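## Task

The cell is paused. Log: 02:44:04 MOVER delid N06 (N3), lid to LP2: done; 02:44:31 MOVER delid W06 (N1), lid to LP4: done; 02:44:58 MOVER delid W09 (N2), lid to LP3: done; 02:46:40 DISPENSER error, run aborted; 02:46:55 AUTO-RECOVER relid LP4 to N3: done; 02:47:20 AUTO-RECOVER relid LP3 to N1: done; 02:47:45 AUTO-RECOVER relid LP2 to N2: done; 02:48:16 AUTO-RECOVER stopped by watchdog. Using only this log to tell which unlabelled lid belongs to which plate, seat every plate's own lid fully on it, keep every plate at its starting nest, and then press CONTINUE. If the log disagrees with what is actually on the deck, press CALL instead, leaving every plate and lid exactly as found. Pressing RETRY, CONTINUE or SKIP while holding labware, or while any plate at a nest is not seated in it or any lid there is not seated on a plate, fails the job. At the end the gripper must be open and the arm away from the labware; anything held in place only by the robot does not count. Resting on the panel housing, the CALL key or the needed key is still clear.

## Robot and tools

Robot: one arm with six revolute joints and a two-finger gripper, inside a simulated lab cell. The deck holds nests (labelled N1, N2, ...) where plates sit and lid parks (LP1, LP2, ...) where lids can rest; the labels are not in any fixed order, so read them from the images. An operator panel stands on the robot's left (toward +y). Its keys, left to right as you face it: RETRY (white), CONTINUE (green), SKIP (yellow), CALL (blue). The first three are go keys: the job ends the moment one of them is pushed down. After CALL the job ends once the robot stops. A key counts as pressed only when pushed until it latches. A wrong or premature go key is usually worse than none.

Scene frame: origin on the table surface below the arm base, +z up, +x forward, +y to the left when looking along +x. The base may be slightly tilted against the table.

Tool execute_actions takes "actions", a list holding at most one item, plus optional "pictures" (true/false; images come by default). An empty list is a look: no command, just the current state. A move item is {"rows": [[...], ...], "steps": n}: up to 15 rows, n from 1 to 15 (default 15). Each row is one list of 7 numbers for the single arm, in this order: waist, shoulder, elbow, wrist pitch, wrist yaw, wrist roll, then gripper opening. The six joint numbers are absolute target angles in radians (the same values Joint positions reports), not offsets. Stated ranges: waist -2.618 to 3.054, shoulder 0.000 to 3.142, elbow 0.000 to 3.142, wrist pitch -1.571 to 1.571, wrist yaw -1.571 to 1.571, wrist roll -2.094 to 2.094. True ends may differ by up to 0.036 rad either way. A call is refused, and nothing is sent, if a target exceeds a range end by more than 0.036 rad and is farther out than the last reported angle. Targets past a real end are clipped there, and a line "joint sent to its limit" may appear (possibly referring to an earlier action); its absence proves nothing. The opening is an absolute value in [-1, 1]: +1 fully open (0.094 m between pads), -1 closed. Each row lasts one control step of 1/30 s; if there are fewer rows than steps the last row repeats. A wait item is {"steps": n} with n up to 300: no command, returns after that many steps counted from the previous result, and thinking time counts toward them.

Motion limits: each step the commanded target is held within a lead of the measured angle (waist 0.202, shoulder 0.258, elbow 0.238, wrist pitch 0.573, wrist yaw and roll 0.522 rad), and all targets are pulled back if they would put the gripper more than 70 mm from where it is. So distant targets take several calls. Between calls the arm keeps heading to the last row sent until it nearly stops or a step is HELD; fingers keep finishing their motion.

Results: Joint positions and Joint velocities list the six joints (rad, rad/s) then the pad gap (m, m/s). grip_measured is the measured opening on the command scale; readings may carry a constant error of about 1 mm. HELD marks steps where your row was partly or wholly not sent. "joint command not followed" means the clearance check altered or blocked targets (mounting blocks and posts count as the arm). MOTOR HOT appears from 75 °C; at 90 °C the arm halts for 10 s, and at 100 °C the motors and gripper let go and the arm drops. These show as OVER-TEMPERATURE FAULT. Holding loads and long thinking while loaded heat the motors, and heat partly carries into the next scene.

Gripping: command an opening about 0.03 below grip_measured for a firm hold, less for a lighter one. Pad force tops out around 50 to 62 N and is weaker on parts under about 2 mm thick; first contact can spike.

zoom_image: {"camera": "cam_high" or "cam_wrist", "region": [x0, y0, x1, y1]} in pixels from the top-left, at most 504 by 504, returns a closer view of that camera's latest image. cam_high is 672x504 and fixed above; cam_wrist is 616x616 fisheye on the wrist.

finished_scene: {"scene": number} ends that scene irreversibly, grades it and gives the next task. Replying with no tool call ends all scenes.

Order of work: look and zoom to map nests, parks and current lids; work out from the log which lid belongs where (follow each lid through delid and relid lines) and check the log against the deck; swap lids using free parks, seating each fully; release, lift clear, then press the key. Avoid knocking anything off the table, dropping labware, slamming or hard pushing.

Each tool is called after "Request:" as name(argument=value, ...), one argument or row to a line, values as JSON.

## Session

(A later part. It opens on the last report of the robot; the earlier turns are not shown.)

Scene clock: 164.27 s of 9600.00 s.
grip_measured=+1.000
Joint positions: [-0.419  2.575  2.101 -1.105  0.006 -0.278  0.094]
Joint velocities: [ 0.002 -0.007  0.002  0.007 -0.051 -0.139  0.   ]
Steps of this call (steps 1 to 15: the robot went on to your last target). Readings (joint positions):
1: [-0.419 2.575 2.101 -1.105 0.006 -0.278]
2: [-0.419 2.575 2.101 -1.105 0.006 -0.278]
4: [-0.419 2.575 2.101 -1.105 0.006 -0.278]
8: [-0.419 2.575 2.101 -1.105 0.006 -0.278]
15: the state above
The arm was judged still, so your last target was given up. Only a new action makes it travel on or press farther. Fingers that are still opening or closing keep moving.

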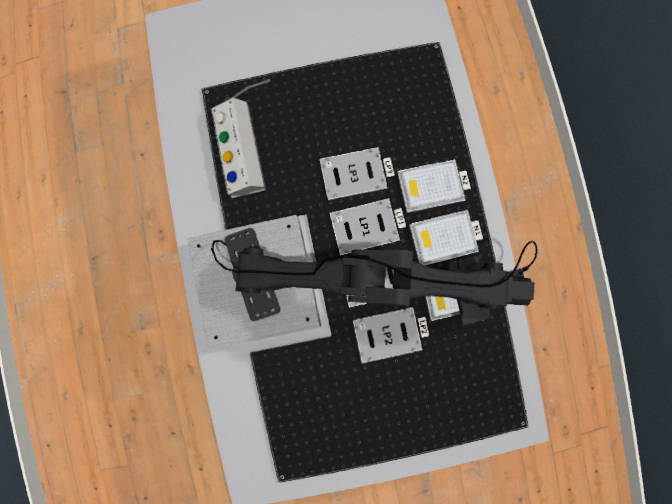

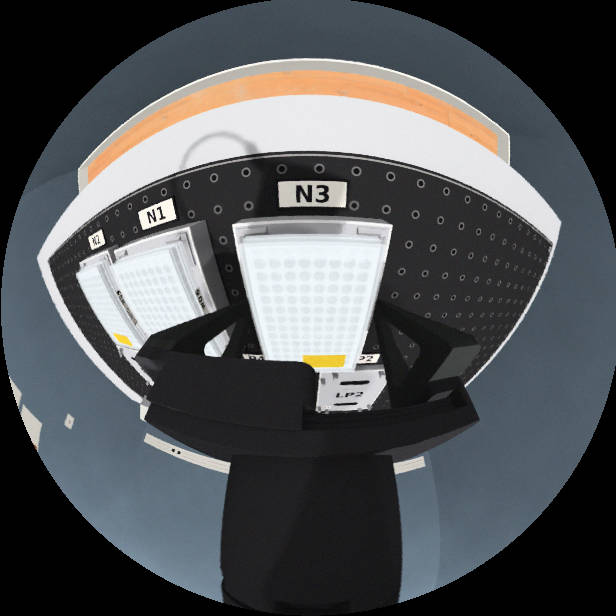

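Request:
zoom_image(
  camera="cam_wrist",
  region=[210, 210, 410, 380],
)

Region (210, 210, 410, 380) of cam_wrist's 616x616 image, scaled by 2.520, with more detail than that image has; it fills the top 428 rows of this view, and the rest is white.

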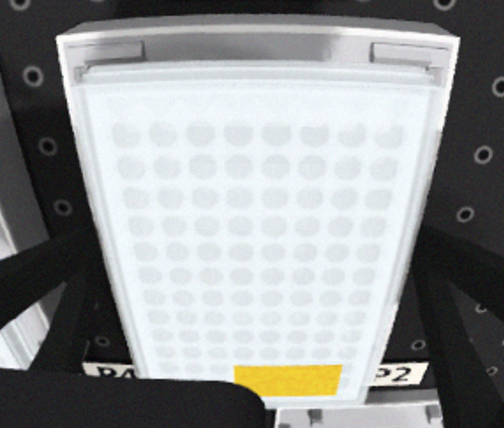

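Request:
execute_actions(
  actions=[
    {"rows": [[-0.42, 2.57, 2.18, -1.15, 0.0, -0.285, 1.0]], "steps": 12},
  ],
  pictures=false,
)

Request:
execute_actions(
  actions=[
    {"rows": [[-0.432, 2.54, 2.13, -1.13, 0.0, -0.293, 1.0], [-0.432, 2.52, 2.09, -1.11, 0.0, -0.293, 1.0], [-0.432, 2.5, 2.05, -1.09, 0.0, -0.293, 1.0], [-0.432, 2.48, 2.01, -1.07, 0.0, -0.293, 1.0], [-0.432, 2.47, 1.98, -1.05, 0.0, -0.293, 1.0], [-0.432, 2.47, 1.97, -1.04, 0.0, -0.293, 1.0]], "steps": 15},
  ],
  pictures=false,
)

Request:
execute_actions(
  actions=[
    {"steps": 15},
  ],
)

Scene clock: 176.00 s of 9600.00 s.
grip_measured=+1.000
Joint positions: [-0.419  2.58   2.158 -1.131  0.006 -0.278  0.094]
Joint velocities: [-0.007  0.007 -0.017  0.022  0.081 -0.037  0.   ]
Steps of this call (steps 1 to 90: nothing new was sent; then 8.33 s passed at rest; steps 91 to 102: all 12 steps of this action). Readings (joint positions):
91: [-0.419 2.577 2.110 -1.112 0.006 -0.278]
92: [-0.419 2.580 2.123 -1.120 0.006 -0.278]
94: [-0.419 2.580 2.143 -1.125 0.006 -0.278]
98: [-0.419 2.580 2.158 -1.126 0.006 -0.278]
102: the state above

Scene clock: 176.50 s of 9600.00 s.
grip_measured=+1.000
Joint positions: [-0.424  2.506  1.975 -1.069  0.006 -0.286  0.094]
Joint velocities: [-0.007  0.002 -0.002  0.11  -0.037  0.037  0.   ]
Steps of this call (steps 1 to 15: all 15 steps of this action). Readings (joint positions):
1: [-0.419 2.579 2.155 -1.130 0.006 -0.280]
2: [-0.420 2.573 2.140 -1.125 0.006 -0.281]
4: [-0.421 2.546 2.079 -1.109 0.006 -0.283]
8: [-0.424 2.507 1.984 -1.094 0.006 -0.285]
15: the state above

Scene clock: 177.00 s of 9600.00 s.
grip_measured=+1.000
Joint positions: [-0.424  2.506  1.975 -1.061  0.006 -0.286  0.094]
Joint velocities: [-0.012 -0.002  0.002 -0.007  0.081 -0.066  0.   ]
Steps of this call (steps 1 to 15: the robot went on to your last target). Readings (joint positions):
1: [-0.424 2.506 1.975 -1.067 0.006 -0.286]
2: [-0.424 2.506 1.975 -1.066 0.006 -0.286]
4: [-0.424 2.506 1.975 -1.064 0.006 -0.286]
8: [-0.424 2.506 1.975 -1.062 0.006 -0.286]
15: the state above
The arm was judged still, so your last target was given up. Only a new action makes it travel on or press farther. Fingers that are still opening or closing keep moving.

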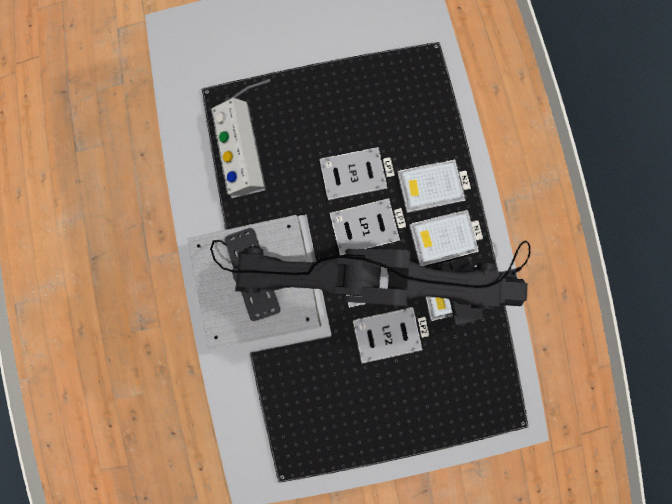

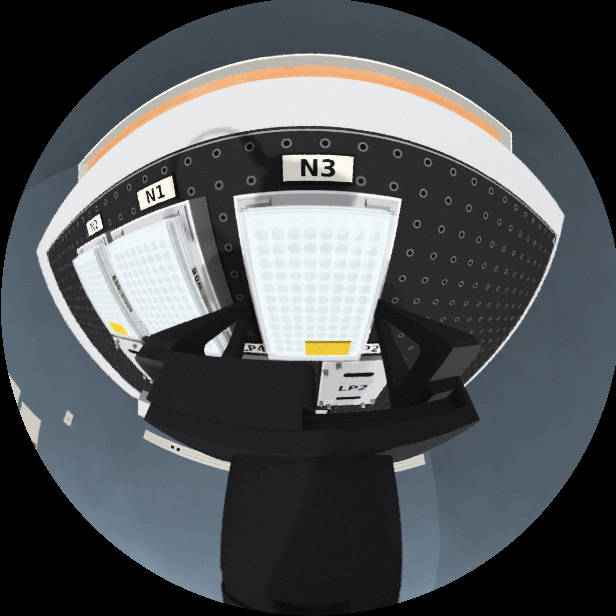

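Request:
zoom_image(
  camera="cam_wrist",
  region=[210, 180, 420, 370],
)

Region (210, 180, 420, 370) of cam_wrist's 616x616 image, scaled by 2.400, with more detail than that image has; it fills the top 456 rows of this view, and the rest is white.

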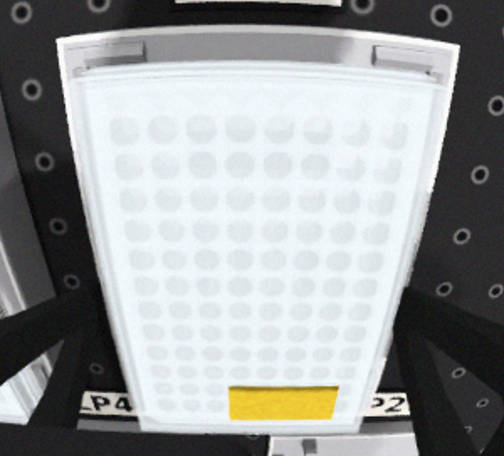

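Request:
execute_actions(
  actions=[
    {"rows": [[-0.439, 2.48, 1.99, -1.04, 0.0, -0.296, 1.0]], "steps": 15},
  ],
)

Request:
zoom_image(
  camera="cam_wrist",
  region=[210, 180, 420, 370],
)

Scene clock: 183.10 s of 9600.00 s.
grip_measured=+1.000
Joint positions: [-0.432  2.506  1.975 -1.061  0.006 -0.289  0.094]
Joint velocities: [-0.007 -0.017  0.002 -0.066  0.095 -0.037  0.   ]
Steps of this call (steps 1 to 90: nothing new was sent; then 2.60 s passed at rest; steps 91 to 105: all 15 steps of this action). Readings (joint positions):
91: [-0.424 2.506 1.975 -1.061 0.006 -0.287]
92: [-0.425 2.506 1.975 -1.061 0.006 -0.288]
94: [-0.427 2.506 1.975 -1.061 0.006 -0.288]
98: [-0.431 2.506 1.975 -1.061 0.006 -0.289]
105: the state above

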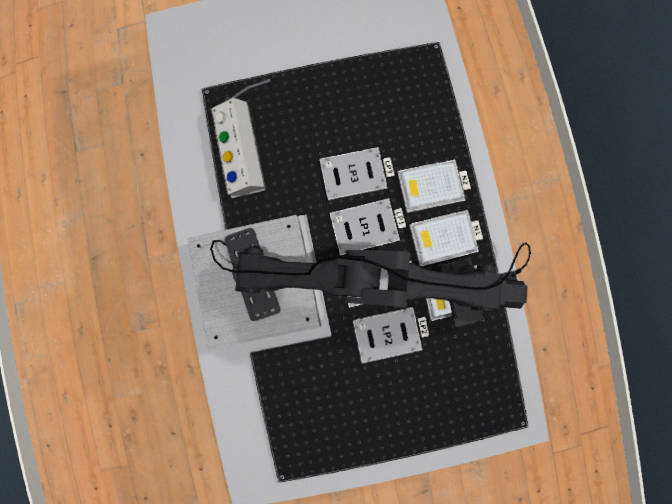

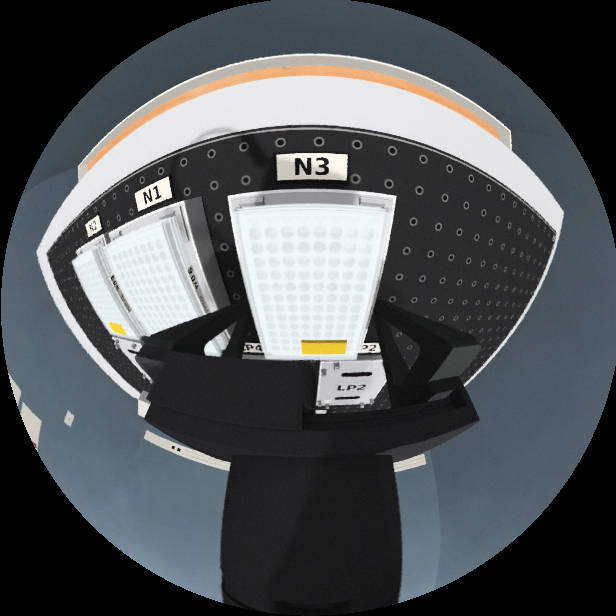

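Region (210, 180, 420, 370) of cam_wrist's 616x616 image, scaled by 2.400, with more detail than that image has; it fills the top 456 rows of this view, and the rest is white.

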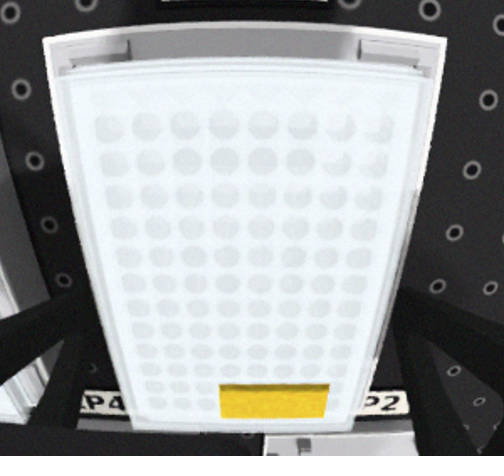

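Request:
execute_actions(
  actions=[
    {"rows": [[-0.439, 2.49, 1.938, -1.006, 0.0, -0.296, 1.0]], "steps": 15},
  ],
  pictures=false,
)

Request:
execute_actions(
  actions=[
    {"rows": [[-0.439, 2.49, 1.90, -0.968, 0.0, -0.296, 1.0]], "steps": 15},
  ],
)

Request:
zoom_image(
  camera="cam_wrist",
  region=[210, 180, 420, 370],
)

Scene clock: 188.33 s of 9600.00 s.
grip_measured=+1.000
Joint positions: [-0.432  2.506  1.943 -1.028  0.006 -0.29   0.094]
Joint velocities: [-0.022  0.007 -0.002  0.007 -0.037  0.022  0.   ]
Steps of this call (steps 1 to 15: the robot went on to your last target; steps 16 to 90: nothing new was sent; then 1.73 s passed at rest; steps 91 to 105: all 15 steps of this action). Readings (joint positions):
91: [-0.432 2.506 1.970 -1.055 0.006 -0.290]
92: [-0.432 2.506 1.965 -1.047 0.006 -0.290]
94: [-0.432 2.506 1.951 -1.038 0.006 -0.290]
98: [-0.432 2.506 1.943 -1.036 0.006 -0.290]
105: the state above

Scene clock: 188.83 s of 9600.00 s.
grip_measured=+1.000
Joint positions: [-0.432  2.502  1.923 -1.     0.005 -0.291  0.094]
Joint velocities: [ 0.002 -0.002 -0.007 -0.037 -0.022 -0.066  0.   ]
Steps of this call (steps 1 to 15: all 15 steps of this action). Readings (joint positions):
1: [-0.432 2.506 1.937 -1.020 0.006 -0.290]
2: [-0.432 2.506 1.929 -1.012 0.006 -0.290]
4: [-0.432 2.503 1.924 -1.004 0.005 -0.291]
8: [-0.432 2.502 1.923 -1.000 0.005 -0.291]
15: the state above

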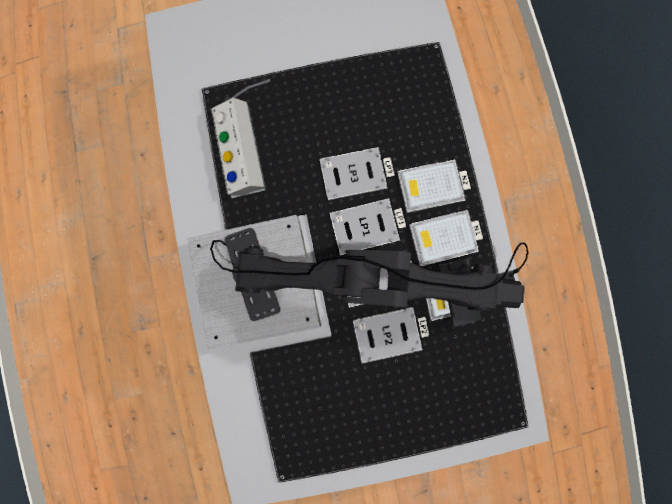

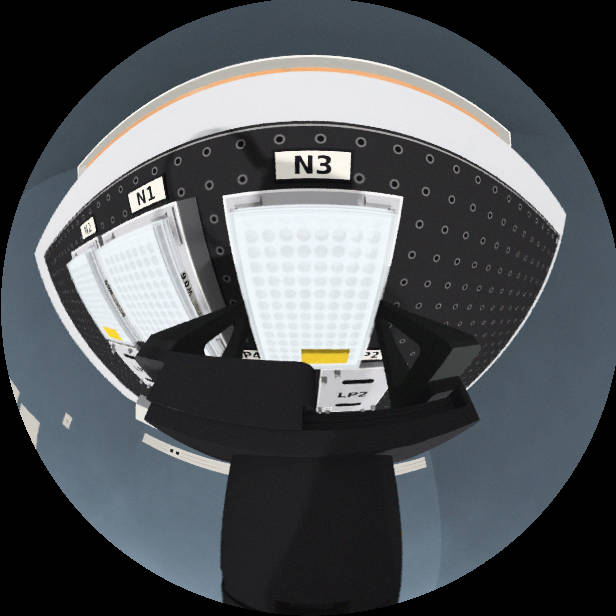

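Region (210, 180, 420, 370) of cam_wrist's 616x616 image, scaled by 2.400, with more detail than that image has; it fills the top 456 rows of this view, and the rest is white.

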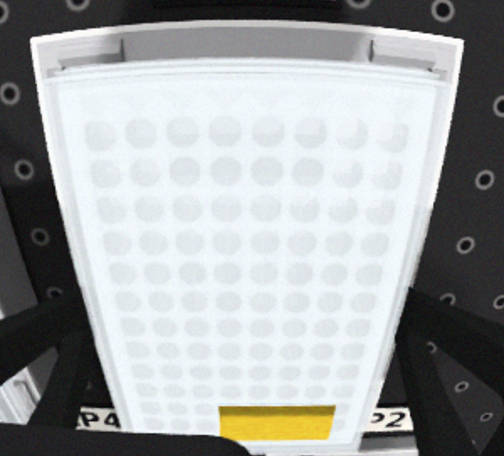

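Request:
execute_actions(
  actions=[
    {"rows": [[-0.439, 2.49, 1.977, -1.045, 0.0, -0.296, 1.0]], "steps": 15},
  ],
  pictures=false,
)

Scene clock: 194.80 s of 9600.00 s.
grip_measured=+1.000
Joint positions: [-0.432  2.502  1.953 -1.027  0.005 -0.291  0.094]
Joint velocities: [ 0.007 -0.017  0.002  0.007  0.037 -0.037  0.   ]
Steps of this call (steps 1 to 15: the robot went on to your last target; steps 16 to 90: nothing new was sent; then 2.47 s passed at rest; steps 91 to 105: all 15 steps of this action). Readings (joint positions):
91: [-0.432 2.502 1.929 -1.006 0.005 -0.291]
92: [-0.432 2.502 1.934 -1.010 0.005 -0.291]
94: [-0.432 2.502 1.945 -1.019 0.005 -0.291]
98: [-0.432 2.502 1.953 -1.021 0.005 -0.291]
105: the state above

Request:
execute_actions(
  actions=[
    {"rows": [[-0.439, 2.49, 1.977, -1.045, 0.0, -0.296, 0.9], [-0.439, 2.49, 1.977, -1.045, 0.0, -0.296, 0.87], [-0.439, 2.49, 1.977, -1.045, 0.0, -0.296, 0.85], [-0.439, 2.49, 1.977, -1.045, 0.0, -0.296, 0.83], [-0.439, 2.49, 1.977, -1.045, 0.0, -0.296, 0.81], [-0.439, 2.49, 1.977, -1.045, 0.0, -0.296, 0.79], [-0.439, 2.49, 1.977, -1.045, 0.0, -0.296, 0.77]], "steps": 15},
  ],
  pictures=false,
)

Scene clock: 198.23 s of 9600.00 s.
grip_measured=+0.789
Joint positions: [-0.432  2.502  1.953 -1.029  0.004 -0.291  0.084]
Joint velocities: [-0.012  0.002  0.007 -0.066 -0.022 -0.007 -0.001]
Steps of this call (steps 1 to 15: the robot went on to your last target; steps 16 to 88: nothing new was sent; steps 89 to 103: all 15 steps of this action). Readings (joint positions):
89: [-0.432 2.502 1.953 -1.028 0.005 -0.291]
90: [-0.432 2.502 1.953 -1.028 0.005 -0.291]
92: [-0.432 2.502 1.953 -1.029 0.005 -0.291]
96: [-0.432 2.502 1.953 -1.029 0.004 -0.291]
103: the state above

Request:
execute_actions(
  actions=[
    {"rows": [[-0.439, 2.49, 1.977, -1.045, 0.0, -0.296, 0.755], [-0.439, 2.49, 1.977, -1.045, 0.0, -0.296, 0.755], [-0.439, 2.49, 1.977, -1.045, 0.0, -0.296, 0.755], [-0.439, 2.49, 1.99, -1.06, 0.0, -0.296, 0.755], [-0.439, 2.49, 2.005, -1.075, 0.0, -0.296, 0.755], [-0.439, 2.49, 2.02, -1.09, 0.0, -0.296, 0.755], [-0.439, 2.49, 2.04, -1.11, 0.0, -0.296, 0.755], [-0.439, 2.49, 2.06, -1.13, 0.0, -0.296, 0.755], [-0.439, 2.49, 2.08, -1.15, 0.0, -0.296, 0.755], [-0.439, 2.49, 2.10, -1.17, 0.0, -0.296, 0.755], [-0.439, 2.49, 2.12, -1.19, 0.0, -0.296, 0.755], [-0.439, 2.49, 2.14, -1.21, 0.0, -0.296, 0.755]], "steps": 15},
  ],
  pictures=false,
)

Request:
execute_actions(
  actions=[
    {"steps": 15},
  ],
)

Scene clock: 203.03 s of 9600.00 s.
grip_measured=+0.787
Joint positions: [-0.432  2.502  2.118 -1.152  0.004 -0.291  0.084]
Joint velocities: [ 0.007 -0.007  0.154 -0.139 -0.022  0.066 -0.   ]
Steps of this call (steps 1 to 15: the robot went on to your last target; steps 16 to 90: nothing new was sent; then 1.30 s passed at rest; steps 91 to 105: all 15 steps of this action). Readings (joint positions):
91: [-0.432 2.502 1.953 -1.029 0.004 -0.291]
92: [-0.432 2.502 1.953 -1.029 0.004 -0.291]
94: [-0.432 2.502 1.954 -1.031 0.004 -0.291]
98: [-0.432 2.502 1.994 -1.070 0.004 -0.291]
105: the state above

Scene clock: 203.53 s of 9600.00 s.
grip_measured=+0.787
Joint positions: [-0.432  2.502  2.121 -1.193  0.004 -0.291  0.084]
Joint velocities: [ 0.007 -0.002  0.002 -0.007 -0.007  0.037 -0.001]
Steps of this call (steps 1 to 15: the robot went on to your last target). Readings (joint positions):
1: [-0.432 2.502 2.121 -1.156 0.004 -0.291]
2: [-0.432 2.502 2.121 -1.161 0.004 -0.291]
4: [-0.432 2.502 2.121 -1.175 0.004 -0.291]
8: [-0.432 2.502 2.121 -1.187 0.004 -0.291]
15: the state above

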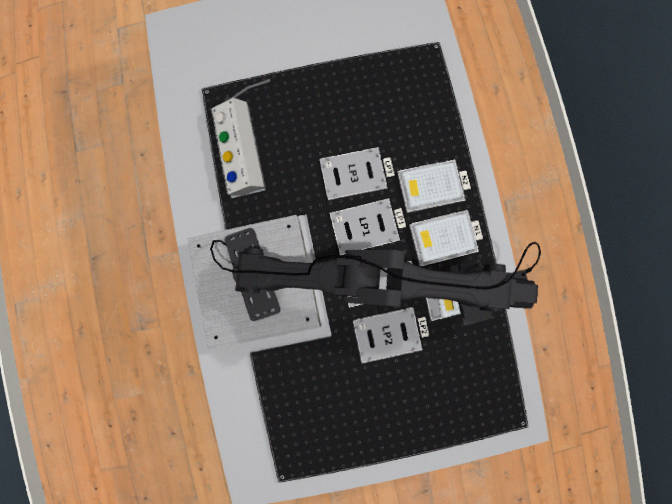

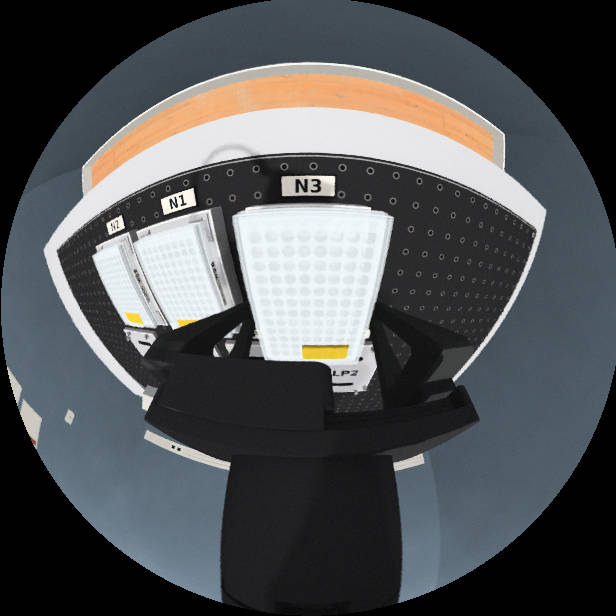

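Request:
zoom_image(
  camera="cam_wrist",
  region=[210, 180, 420, 400],
)

Request:
zoom_image(
  camera="cam_high",
  region=[400, 230, 560, 350],
)

Region (210, 180, 420, 400) of cam_wrist's 616x616 image, scaled by 2.291, with more detail than that image has; it fills the left 481 columns of this view, and the rest is white.

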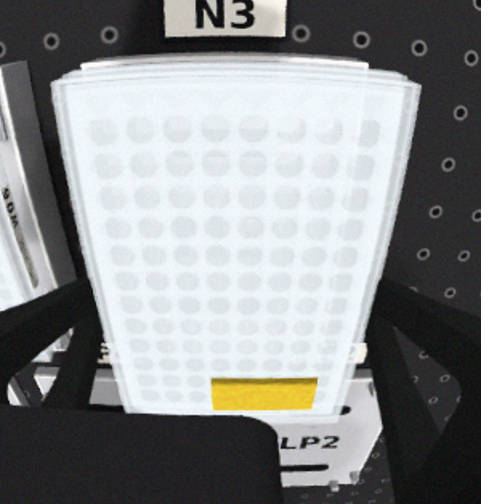

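Region (400, 230, 560, 350) of cam_high's 672x504 image, scaled by 3.150, with more detail than that image has; it fills the top 378 rows of this view, and the rest is white.

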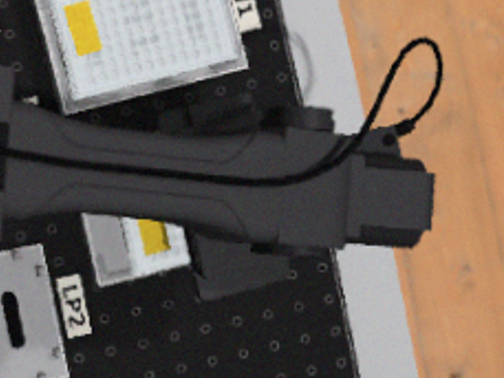

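Request:
execute_actions(
  actions=[
    {"rows": [[-0.439, 2.49, 2.10, -1.16, 0.0, -0.296, 0.755], [-0.439, 2.49, 2.085, -1.145, 0.0, -0.296, 0.755], [-0.439, 2.49, 2.07, -1.13, 0.0, -0.296, 0.755], [-0.439, 2.49, 2.055, -1.115, 0.0, -0.296, 0.755], [-0.439, 2.49, 2.04, -1.10, 0.0, -0.296, 0.755], [-0.439, 2.49, 2.025, -1.085, 0.0, -0.296, 0.755], [-0.439, 2.49, 2.01, -1.07, 0.0, -0.296, 0.755], [-0.439, 2.49, 2.0, -1.06, 0.0, -0.296, 0.755], [-0.439, 2.49, 1.99, -1.05, 0.0, -0.296, 0.755]], "steps": 15},
  ],
  pictures=false,
)

Request:
execute_actions(
  actions=[
    {"steps": 10},
  ],
)

Scene clock: 208.47 s of 9600.00 s.
grip_measured=+0.787
Joint positions: [-0.432  2.502  1.99  -1.086  0.004 -0.291  0.084]
Joint velocities: [ 0.007 -0.007 -0.002  0.168  0.022 -0.022  0.   ]
Steps of this call (steps 1 to 15: the robot went on to your last target; steps 16 to 90: nothing new was sent; then 1.43 s passed at rest; steps 91 to 105: all 15 steps of this action). Readings (joint positions):
91: [-0.432 2.502 2.119 -1.191 0.004 -0.291]
92: [-0.432 2.502 2.113 -1.186 0.004 -0.291]
94: [-0.432 2.502 2.092 -1.167 0.004 -0.291]
98: [-0.432 2.502 2.027 -1.125 0.004 -0.291]
105: the state above

Scene clock: 208.80 s of 9600.00 s.
grip_measured=+0.787
Joint positions: [-0.432  2.502  1.99  -1.072  0.004 -0.291  0.084]
Joint velocities: [-0.007 -0.007  0.017  0.066  0.022 -0.168 -0.001]
Steps of this call (steps 1 to 10: the robot went on to your last target). Readings (joint positions):
1: [-0.432 2.502 1.990 -1.082 0.004 -0.291]
2: [-0.432 2.502 1.990 -1.080 0.004 -0.291]
4: [-0.432 2.502 1.990 -1.076 0.004 -0.291]
8: [-0.432 2.502 1.990 -1.072 0.004 -0.291]
10: the state above

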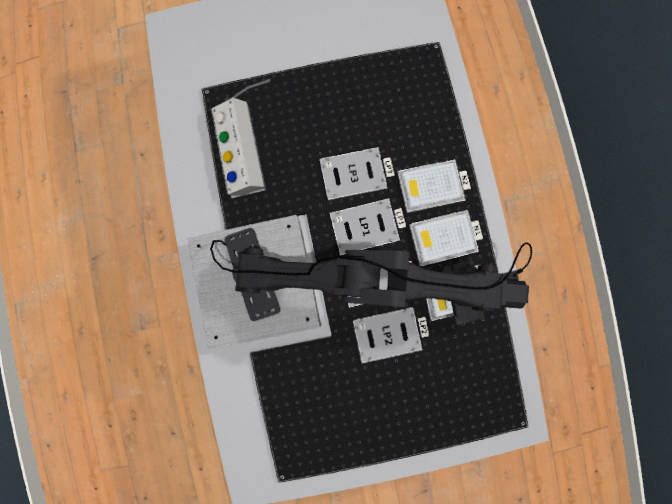

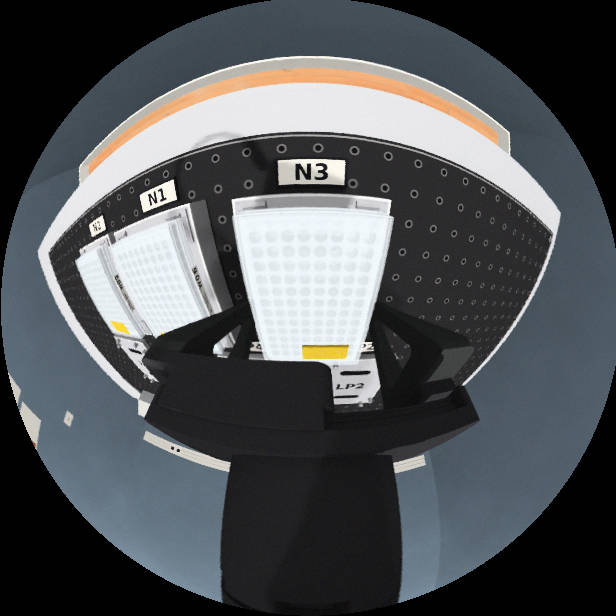

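Request:
execute_actions(
  actions=[
    {"rows": [[-0.439, 2.49, 1.98, -1.035, 0.0, -0.296, 0.755], [-0.439, 2.49, 1.975, -1.03, 0.0, -0.296, 0.755], [-0.439, 2.49, 1.97, -1.025, 0.0, -0.296, 0.755], [-0.439, 2.49, 1.965, -1.02, 0.0, -0.296, 0.755], [-0.439, 2.49, 1.96, -1.015, 0.0, -0.296, 0.755], [-0.439, 2.49, 1.955, -1.01, 0.0, -0.296, 0.755], [-0.439, 2.49, 1.95, -1.008, 0.0, -0.296, 0.755], [-0.439, 2.49, 1.947, -1.008, 0.0, -0.296, 0.755]], "steps": 15},
  ],
  pictures=false,
)

Request:
execute_actions(
  actions=[
    {"steps": 10},
  ],
)

Request:
zoom_image(
  camera="cam_wrist",
  region=[210, 180, 420, 370],
)

Scene clock: 213.97 s of 9600.00 s.
grip_measured=+0.787
Joint positions: [-0.432  2.502  1.953 -1.03   0.004 -0.292  0.084]
Joint velocities: [-0.002  0.012 -0.002 -0.007 -0.007 -0.066  0.   ]
Steps of this call (steps 1 to 30: the robot went on to your last target; steps 31 to 90: nothing new was sent; then 1.67 s passed at rest; steps 91 to 105: all 15 steps of this action). Readings (joint positions):
91: [-0.432 2.502 1.990 -1.069 0.004 -0.291]
92: [-0.432 2.502 1.989 -1.065 0.004 -0.291]
94: [-0.432 2.502 1.983 -1.056 0.004 -0.291]
98: [-0.432 2.502 1.961 -1.039 0.004 -0.291]
105: the state above

Scene clock: 214.30 s of 9600.00 s.
grip_measured=+0.787
Joint positions: [-0.432  2.502  1.953 -1.03   0.004 -0.292  0.084]
Joint velocities: [-0.002 -0.002 -0.007 -0.081  0.007  0.037 -0.   ]
Steps of this call (steps 1 to 10: the robot went on to your last target). Readings (joint positions):
1: [-0.432 2.502 1.953 -1.030 0.004 -0.292]
2: [-0.432 2.502 1.953 -1.030 0.004 -0.292]
4: [-0.432 2.502 1.953 -1.030 0.004 -0.292]
8: [-0.432 2.502 1.953 -1.030 0.004 -0.292]
10: the state above

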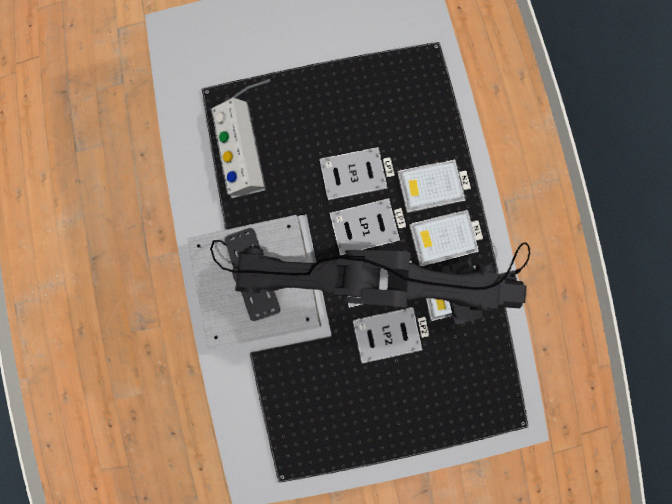

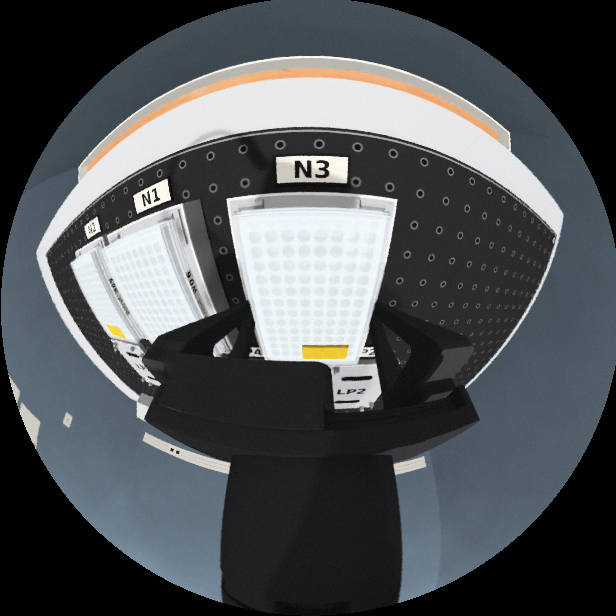

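Region (210, 180, 420, 370) of cam_wrist's 616x616 image, scaled by 2.400, with more detail than that image has; it fills the top 456 rows of this view, and the rest is white.

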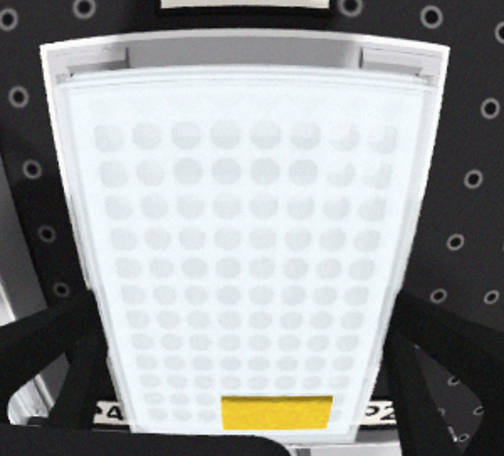

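Request:
execute_actions(
  actions=[
    {"rows": [[-0.439, 2.49, 1.96, -1.02, 0.0, -0.296, 1.0]], "steps": 8},
  ],
  pictures=false,
)

Request:
execute_actions(
  actions=[
    {"rows": [[-0.439, 2.49, 2.06, -1.13, 0.0, -0.296, 1.0]], "steps": 15},
  ],
  pictures=false,
)

Request:
execute_actions(
  actions=[
    {"rows": [[-0.439, 2.49, 2.06, -1.13, 0.0, -0.296, 0.5]], "steps": 10},
  ],
  pictures=false,
)

Request:
execute_actions(
  actions=[
    {"rows": [[-0.439, 2.49, 2.03, -1.09, 0.0, -0.296, 0.5], [-0.439, 2.49, 2.025, -1.085, 0.0, -0.296, 0.5], [-0.439, 2.49, 2.02, -1.08, 0.0, -0.296, 0.5], [-0.439, 2.49, 2.015, -1.075, 0.0, -0.296, 0.5], [-0.439, 2.49, 2.01, -1.07, 0.0, -0.296, 0.5], [-0.439, 2.49, 2.005, -1.065, 0.0, -0.296, 0.5], [-0.439, 2.49, 2.0, -1.06, 0.0, -0.296, 0.5], [-0.439, 2.49, 1.995, -1.055, 0.0, -0.296, 0.5], [-0.439, 2.49, 1.99, -1.05, 0.0, -0.296, 0.5], [-0.439, 2.49, 1.985, -1.045, 0.0, -0.296, 0.5], [-0.439, 2.49, 1.98, -1.04, 0.0, -0.296, 0.5], [-0.439, 2.49, 1.975, -1.035, 0.0, -0.296, 0.5], [-0.439, 2.49, 1.97, -1.03, 0.0, -0.296, 0.5], [-0.439, 2.49, 1.965, -1.025, 0.0, -0.296, 0.5], [-0.439, 2.49, 1.96, -1.02, 0.0, -0.296, 0.5]], "steps": 15},
  ],
  pictures=false,
)

Request:
execute_actions(
  actions=[
    {"steps": 10},
  ],
)

Scene clock: 222.50 s of 9600.00 s.
grip_measured=+1.000
Joint positions: [-0.432  2.502  1.953 -1.03   0.004 -0.292  0.094]
Joint velocities: [-0.002 -0.012 -0.007 -0.007 -0.007  0.037  0.   ]
Steps of this call (steps 1 to 15: the robot went on to your last target; steps 16 to 90: nothing new was sent; then 4.93 s passed at rest; steps 91 to 98: all 8 steps of this action). Readings (joint positions):
91: [-0.432 2.502 1.953 -1.030 0.004 -0.292]
92: [-0.432 2.502 1.953 -1.030 0.004 -0.292]
94: [-0.432 2.502 1.953 -1.030 0.004 -0.292]
98: the state above

Scene clock: 223.00 s of 9600.00 s.
grip_measured=+1.000
Joint positions: [-0.432  2.51   2.041 -1.11   0.004 -0.292  0.094]
Joint velocities: [ 0.002  0.002  0.007 -0.022 -0.022 -0.022  0.   ]
Steps of this call (steps 1 to 15: all 15 steps of this action). Readings (joint positions):
1: [-0.432 2.505 1.968 -1.046 0.004 -0.292]
2: [-0.432 2.510 1.988 -1.065 0.004 -0.292]
4: [-0.432 2.510 2.019 -1.083 0.004 -0.292]
8: [-0.432 2.510 2.041 -1.092 0.004 -0.292]
15: the state above

Scene clock: 223.33 s of 9600.00 s.
grip_measured=+0.502
Joint positions: [-0.432  2.51   2.041 -1.113  0.004 -0.292  0.071]
Joint velocities: [-0.017 -0.012  0.017 -0.081  0.022  0.051  0.001]
Steps of this call (steps 1 to 10: all 10 steps of this action). Readings (joint positions):
1: [-0.432 2.510 2.041 -1.111 0.004 -0.292]
2: [-0.432 2.510 2.041 -1.111 0.004 -0.292]
4: [-0.432 2.510 2.041 -1.112 0.004 -0.292]
8: [-0.432 2.510 2.041 -1.113 0.004 -0.292]
10: the state above

Scene clock: 223.83 s of 9600.00 s.
grip_measured=+0.501
Joint positions: [-0.432  2.501  1.989 -1.068  0.004 -0.292  0.071]
Joint velocities: [ 0.002 -0.071 -0.115  0.081  0.037  0.051 -0.   ]
Steps of this call (steps 1 to 15: all 15 steps of this action). Readings (joint positions):
1: [-0.432 2.510 2.041 -1.113 0.004 -0.292]
2: [-0.432 2.510 2.040 -1.112 0.004 -0.292]
4: [-0.432 2.510 2.035 -1.105 0.004 -0.292]
8: [-0.432 2.510 2.012 -1.091 0.004 -0.292]
15: the state above

Scene clock: 224.17 s of 9600.00 s.
grip_measured=+0.501
Joint positions: [-0.432  2.497  1.982 -1.061  0.004 -0.292  0.071]
Joint velocities: [-0.007 -0.022 -0.002  0.081 -0.007 -0.081 -0.   ]
Steps of this call (steps 1 to 10: the robot went on to your last target). Readings (joint positions):
1: [-0.432 2.499 1.986 -1.065 0.004 -0.292]
2: [-0.432 2.498 1.984 -1.063 0.004 -0.292]
4: [-0.432 2.498 1.982 -1.062 0.004 -0.292]
8: [-0.432 2.497 1.982 -1.061 0.004 -0.292]
10: the state above

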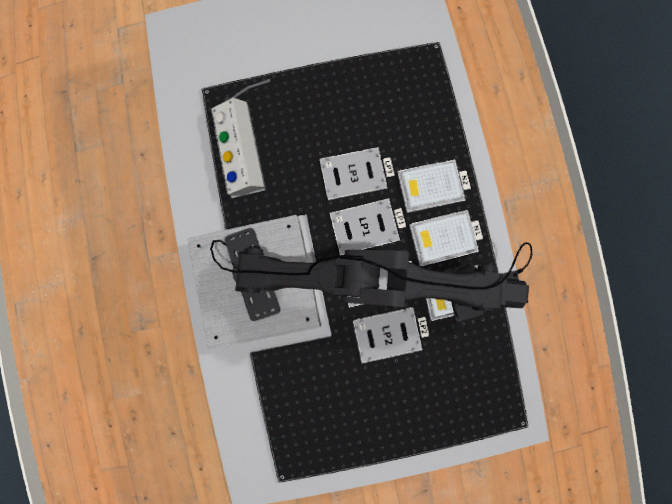

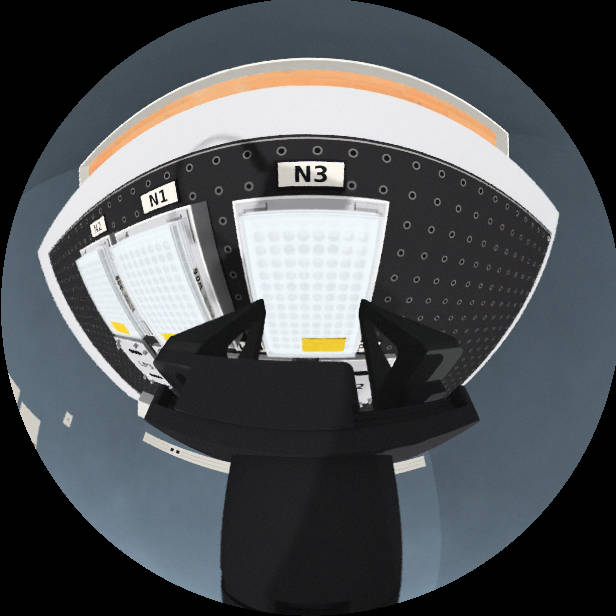

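Request:
execute_actions(
  actions=[
    {"rows": [[-0.439, 2.49, 2.02, -1.08, 0.0, -0.296, 0.5], [-0.439, 2.49, 2.02, -1.08, 0.0, -0.296, 0.5], [-0.439, 2.49, 2.02, -1.08, 0.0, -0.296, 0.5], [-0.439, 2.49, 2.02, -1.08, 0.0, -0.296, 0.5], [-0.439, 2.49, 2.02, -1.08, 0.0, -0.296, 0.5], [-0.439, 2.49, 2.02, -1.08, 0.0, -0.296, 0.5], [-0.439, 2.49, 2.02, -1.08, 0.0, -0.296, 1.0]], "steps": 15},
  ],
  pictures=false,
)

Scene clock: 230.50 s of 9600.00 s.
grip_measured=+1.000
Joint positions: [-0.432  2.497  1.994 -1.065  0.004 -0.292  0.094]
Joint velocities: [-0.017 -0.002 -0.007  0.007  0.066  0.081  0.   ]
Steps of this call (steps 1 to 15: the robot went on to your last target; steps 16 to 90: nothing new was sent; then 2.83 s passed at rest; steps 91 to 105: all 15 steps of this action). Readings (joint positions):
91: [-0.432 2.497 1.986 -1.064 0.004 -0.292]
92: [-0.432 2.497 1.989 -1.065 0.004 -0.292]
94: [-0.432 2.497 1.992 -1.065 0.004 -0.292]
98: [-0.432 2.497 1.994 -1.065 0.004 -0.292]
105: the state above

Request:
execute_actions(
  actions=[
    {"rows": [[-0.439, 2.49, 1.98, -1.04, 0.0, -0.296, 1.0], [-0.439, 2.49, 1.975, -1.035, 0.0, -0.296, 1.0], [-0.439, 2.49, 1.97, -1.03, 0.0, -0.296, 1.0], [-0.439, 2.49, 1.965, -1.025, 0.0, -0.296, 1.0], [-0.439, 2.49, 1.96, -1.02, 0.0, -0.296, 1.0], [-0.439, 2.49, 1.955, -1.02, 0.0, -0.296, 1.0], [-0.439, 2.49, 1.953, -1.02, 0.0, -0.296, 1.0]], "steps": 15},
  ],
  pictures=false,
)

Scene clock: 233.13 s of 9600.00 s.
grip_measured=+1.000
Joint positions: [-0.432  2.497  1.959 -1.043  0.004 -0.292  0.094]
Joint velocities: [ 0.002 -0.012  0.002  0.022 -0.007  0.037  0.   ]
Steps of this call (steps 1 to 15: the robot went on to your last target; steps 16 to 64: nothing new was sent; steps 65 to 79: all 15 steps of this action). Readings (joint positions):
65: [-0.432 2.497 1.994 -1.065 0.004 -0.292]
66: [-0.432 2.497 1.992 -1.063 0.004 -0.292]
68: [-0.432 2.497 1.985 -1.056 0.004 -0.292]
72: [-0.432 2.497 1.964 -1.047 0.004 -0.292]
79: the state above

Request:
execute_actions(
  actions=[
    {"rows": [[-0.439, 2.49, 1.96, -1.03, 0.0, -0.296, 0.9], [-0.439, 2.49, 1.96, -1.03, 0.0, -0.296, 0.87], [-0.439, 2.49, 1.96, -1.03, 0.0, -0.296, 0.85], [-0.439, 2.49, 1.96, -1.03, 0.0, -0.296, 0.83], [-0.439, 2.49, 1.96, -1.03, 0.0, -0.296, 0.81], [-0.439, 2.49, 1.96, -1.03, 0.0, -0.296, 0.79], [-0.439, 2.49, 1.96, -1.03, 0.0, -0.296, 0.77], [-0.439, 2.49, 1.96, -1.03, 0.0, -0.296, 0.755]], "steps": 15},
  ],
  pictures=false,
)

Request:
execute_actions(
  actions=[
    {"rows": [[-0.439, 2.49, 1.985, -1.06, 0.0, -0.296, 0.755], [-0.439, 2.49, 1.995, -1.07, 0.0, -0.296, 0.755], [-0.439, 2.49, 2.005, -1.08, 0.0, -0.296, 0.755], [-0.439, 2.49, 2.02, -1.095, 0.0, -0.296, 0.755], [-0.439, 2.49, 2.04, -1.115, 0.0, -0.296, 0.755], [-0.439, 2.49, 2.06, -1.135, 0.0, -0.296, 0.755], [-0.439, 2.49, 2.08, -1.155, 0.0, -0.296, 0.755], [-0.439, 2.49, 2.10, -1.175, 0.0, -0.296, 0.755], [-0.439, 2.49, 2.12, -1.195, 0.0, -0.296, 0.755], [-0.439, 2.49, 2.14, -1.215, 0.0, -0.296, 0.755]], "steps": 15},
  ],
  pictures=false,
)

Request:
execute_actions(
  actions=[
    {"steps": 15},
  ],
)

Scene clock: 238.10 s of 9600.00 s.
grip_measured=+0.778
Joint positions: [-0.432  2.497  1.959 -1.041  0.004 -0.292  0.084]
Joint velocities: [ 0.002 -0.007 -0.007  0.022 -0.007  0.037  0.001]
Steps of this call (steps 1 to 15: the robot went on to your last target; steps 16 to 90: nothing new was sent; then 1.47 s passed at rest; steps 91 to 105: all 15 steps of this action). Readings (joint positions):
91: [-0.432 2.497 1.959 -1.041 0.004 -0.292]
92: [-0.432 2.497 1.959 -1.041 0.004 -0.292]
94: [-0.432 2.497 1.959 -1.041 0.004 -0.292]
98: [-0.432 2.497 1.959 -1.041 0.004 -0.292]
105: the state above

Scene clock: 238.60 s of 9600.00 s.
grip_measured=+0.778
Joint positions: [-0.432  2.497  2.122 -1.167  0.004 -0.292  0.084]
Joint velocities: [-0.012 -0.002 -0.007 -0.212  0.007  0.066  0.   ]
Steps of this call (steps 1 to 15: all 15 steps of this action). Readings (joint positions):
1: [-0.432 2.497 1.959 -1.041 0.004 -0.292]
2: [-0.432 2.497 1.960 -1.043 0.004 -0.292]
4: [-0.432 2.497 1.970 -1.056 0.004 -0.292]
8: [-0.432 2.497 2.034 -1.105 0.004 -0.292]
15: the state above

Scene clock: 239.10 s of 9600.00 s.
grip_measured=+0.778
Joint positions: [-0.432  2.497  2.122 -1.198  0.004 -0.292  0.084]
Joint velocities: [ 0.002 -0.002  0.002  0.007  0.007 -0.037  0.001]
Steps of this call (steps 1 to 15: the robot went on to your last target). Readings (joint positions):
1: [-0.432 2.497 2.122 -1.174 0.004 -0.292]
2: [-0.432 2.497 2.122 -1.180 0.004 -0.292]
4: [-0.432 2.497 2.122 -1.187 0.004 -0.292]
8: [-0.432 2.497 2.122 -1.195 0.004 -0.292]
15: the state above

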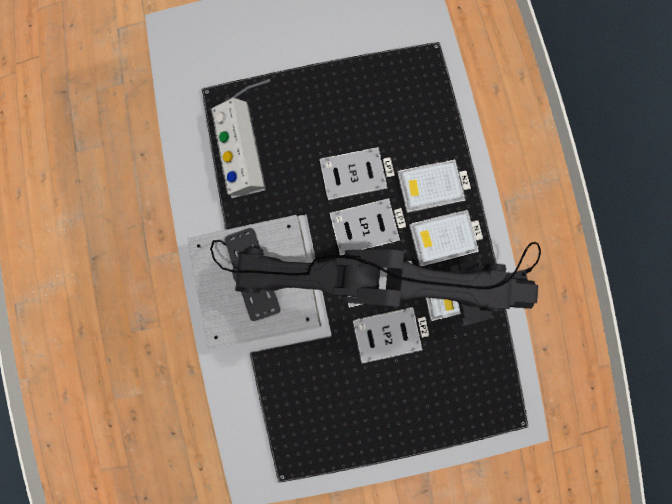

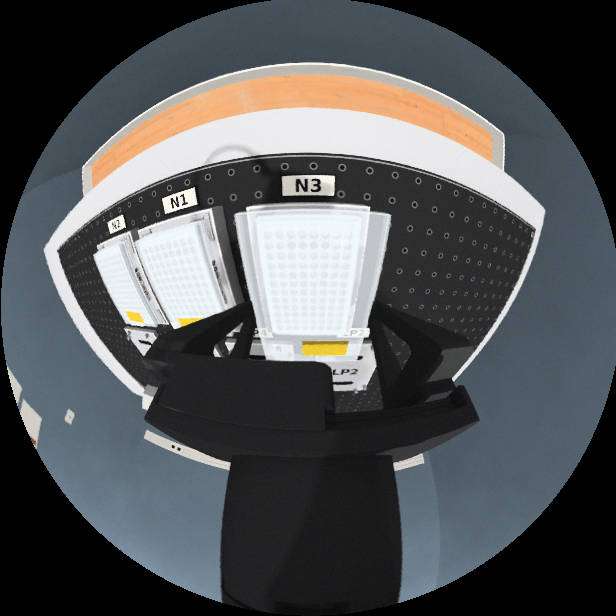

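Request:
execute_actions(
  actions=[
    {"rows": [[-0.435, 2.44, 2.05, -1.16, 0.0, -0.29, 0.748], [-0.43, 2.39, 1.96, -1.12, 0.0, -0.285, 0.748], [-0.425, 2.34, 1.87, -1.08, 0.0, -0.28, 0.748], [-0.42, 2.285, 1.777, -1.03, 0.0, -0.275, 0.748], [-0.415, 2.25, 1.71, -1.0, 0.0, -0.27, 0.748], [-0.41, 2.21, 1.65, -0.975, 0.0, -0.265, 0.748], [-0.405, 2.17, 1.585, -0.95, 0.0, -0.26, 0.748], [-0.40, 2.135, 1.523, -0.925, 0.0, -0.255, 0.748], [-0.395, 2.10, 1.47, -0.905, 0.0, -0.25, 0.748], [-0.39, 2.065, 1.415, -0.885, 0.0, -0.245, 0.748], [-0.385, 2.03, 1.36, -0.865, 0.0, -0.24, 0.748], [-0.38, 2.0, 1.306, -0.845, 0.0, -0.235, 0.748], [-0.375, 1.965, 1.257, -0.83, 0.0, -0.23, 0.748], [-0.37, 1.93, 1.21, -0.815, 0.0, -0.227, 0.748], [-0.367, 1.9, 1.16, -0.80, 0.0, -0.225, 0.748]], "steps": 15},
  ],
  pictures=false,
)

Request:
execute_actions(
  actions=[
    {"rows": [[-0.363, 1.865, 1.11, -0.78, 0.0, -0.222, 0.748], [-0.36, 1.84, 1.06, -0.76, 0.0, -0.22, 0.748], [-0.36, 1.82, 1.015, -0.735, 0.0, -0.22, 0.748], [-0.36, 1.80, 0.97, -0.71, 0.0, -0.22, 0.748], [-0.36, 1.78, 0.925, -0.685, 0.0, -0.22, 0.748]], "steps": 15},
  ],
  pictures=false,
)

Request:
execute_actions(
  actions=[
    {"steps": 15},
  ],
)

Scene clock: 255.07 s of 9600.00 s.
grip_measured=+0.778
Joint positions: [-0.379  1.983  1.248 -0.898  0.004 -0.247  0.084]
Joint velocities: [ 0.144 -0.984 -1.404  0.579 -0.022  0.066  0.   ]
Steps of this call (steps 1 to 15: the robot went on to your last target; steps 16 to 90: nothing new was sent; then 12.47 s passed at rest; steps 91 to 105: all 15 steps of this action). Readings (joint positions):
91: [-0.432 2.492 2.110 -1.189 0.004 -0.292]
92: [-0.432 2.474 2.070 -1.166 0.004 -0.292]
94: [-0.432 2.404 1.926 -1.113 0.004 -0.289]
98: [-0.423 2.240 1.627 -1.040 0.004 -0.277]
105: the state above

Scene clock: 255.57 s of 9600.00 s.
grip_measured=+0.778
Joint positions: [-0.366  1.81   0.92  -0.722  0.004 -0.227  0.084]
Joint velocities: [-0.002 -0.002 -0.002  0.125 -0.007  0.051 -0.001]
Steps of this call (steps 1 to 15: all 15 steps of this action). Readings (joint positions):
1: [-0.374 1.949 1.200 -0.879 0.004 -0.244]
2: [-0.371 1.916 1.151 -0.859 0.004 -0.240]
4: [-0.366 1.858 1.057 -0.819 0.004 -0.236]
8: [-0.366 1.810 0.932 -0.773 0.004 -0.230]
15: the state above

Scene clock: 256.07 s of 9600.00 s.
grip_measured=+0.778
Joint positions: [-0.366  1.81   0.92  -0.706  0.004 -0.227  0.084]
Joint velocities: [ 0.007 -0.002  0.002 -0.007 -0.007 -0.007 -0.   ]
Steps of this call (steps 1 to 15: the robot went on to your last target). Readings (joint positions):
1: [-0.366 1.810 0.920 -0.718 0.004 -0.227]
2: [-0.366 1.810 0.920 -0.716 0.004 -0.227]
4: [-0.366 1.810 0.920 -0.711 0.004 -0.227]
8: [-0.366 1.810 0.920 -0.708 0.004 -0.227]
15: the state above

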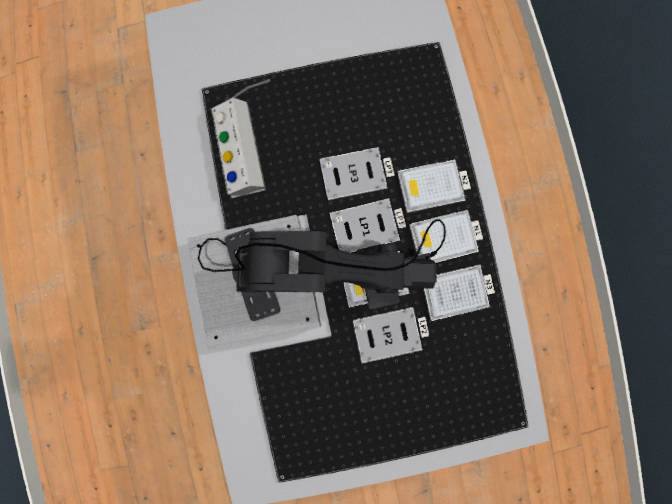

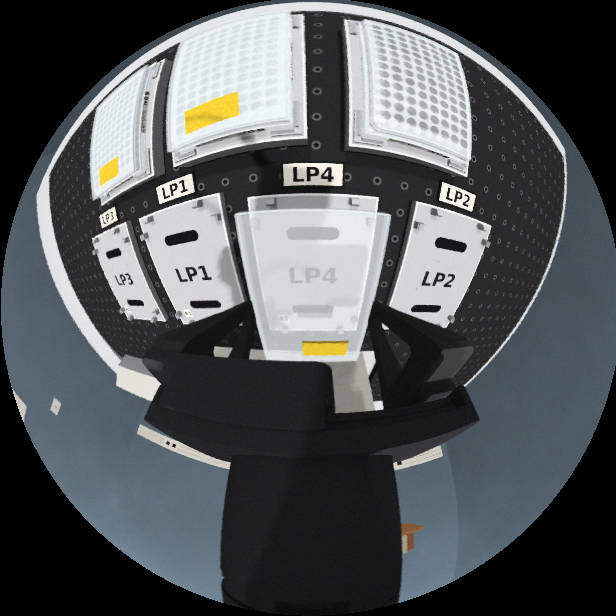

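Request:
zoom_image(
  camera="cam_wrist",
  region=[340, 90, 490, 190],
)

Request:
zoom_image(
  camera="cam_wrist",
  region=[220, 180, 410, 370],
)

Region (340, 90, 490, 190) of cam_wrist's 616x616 image, scaled by 3.360, with more detail than that image has.

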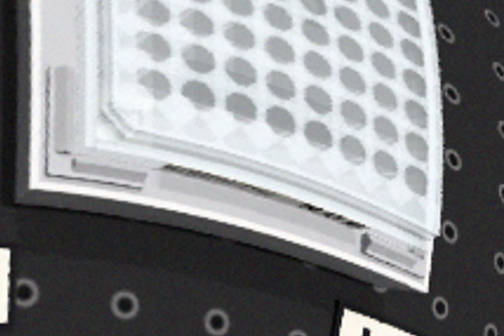

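Region (220, 180, 410, 370) of cam_wrist's 616x616 image, scaled by 2.653, with more detail than that image has.

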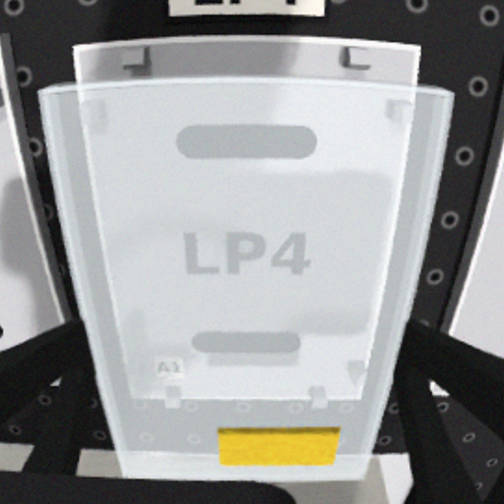

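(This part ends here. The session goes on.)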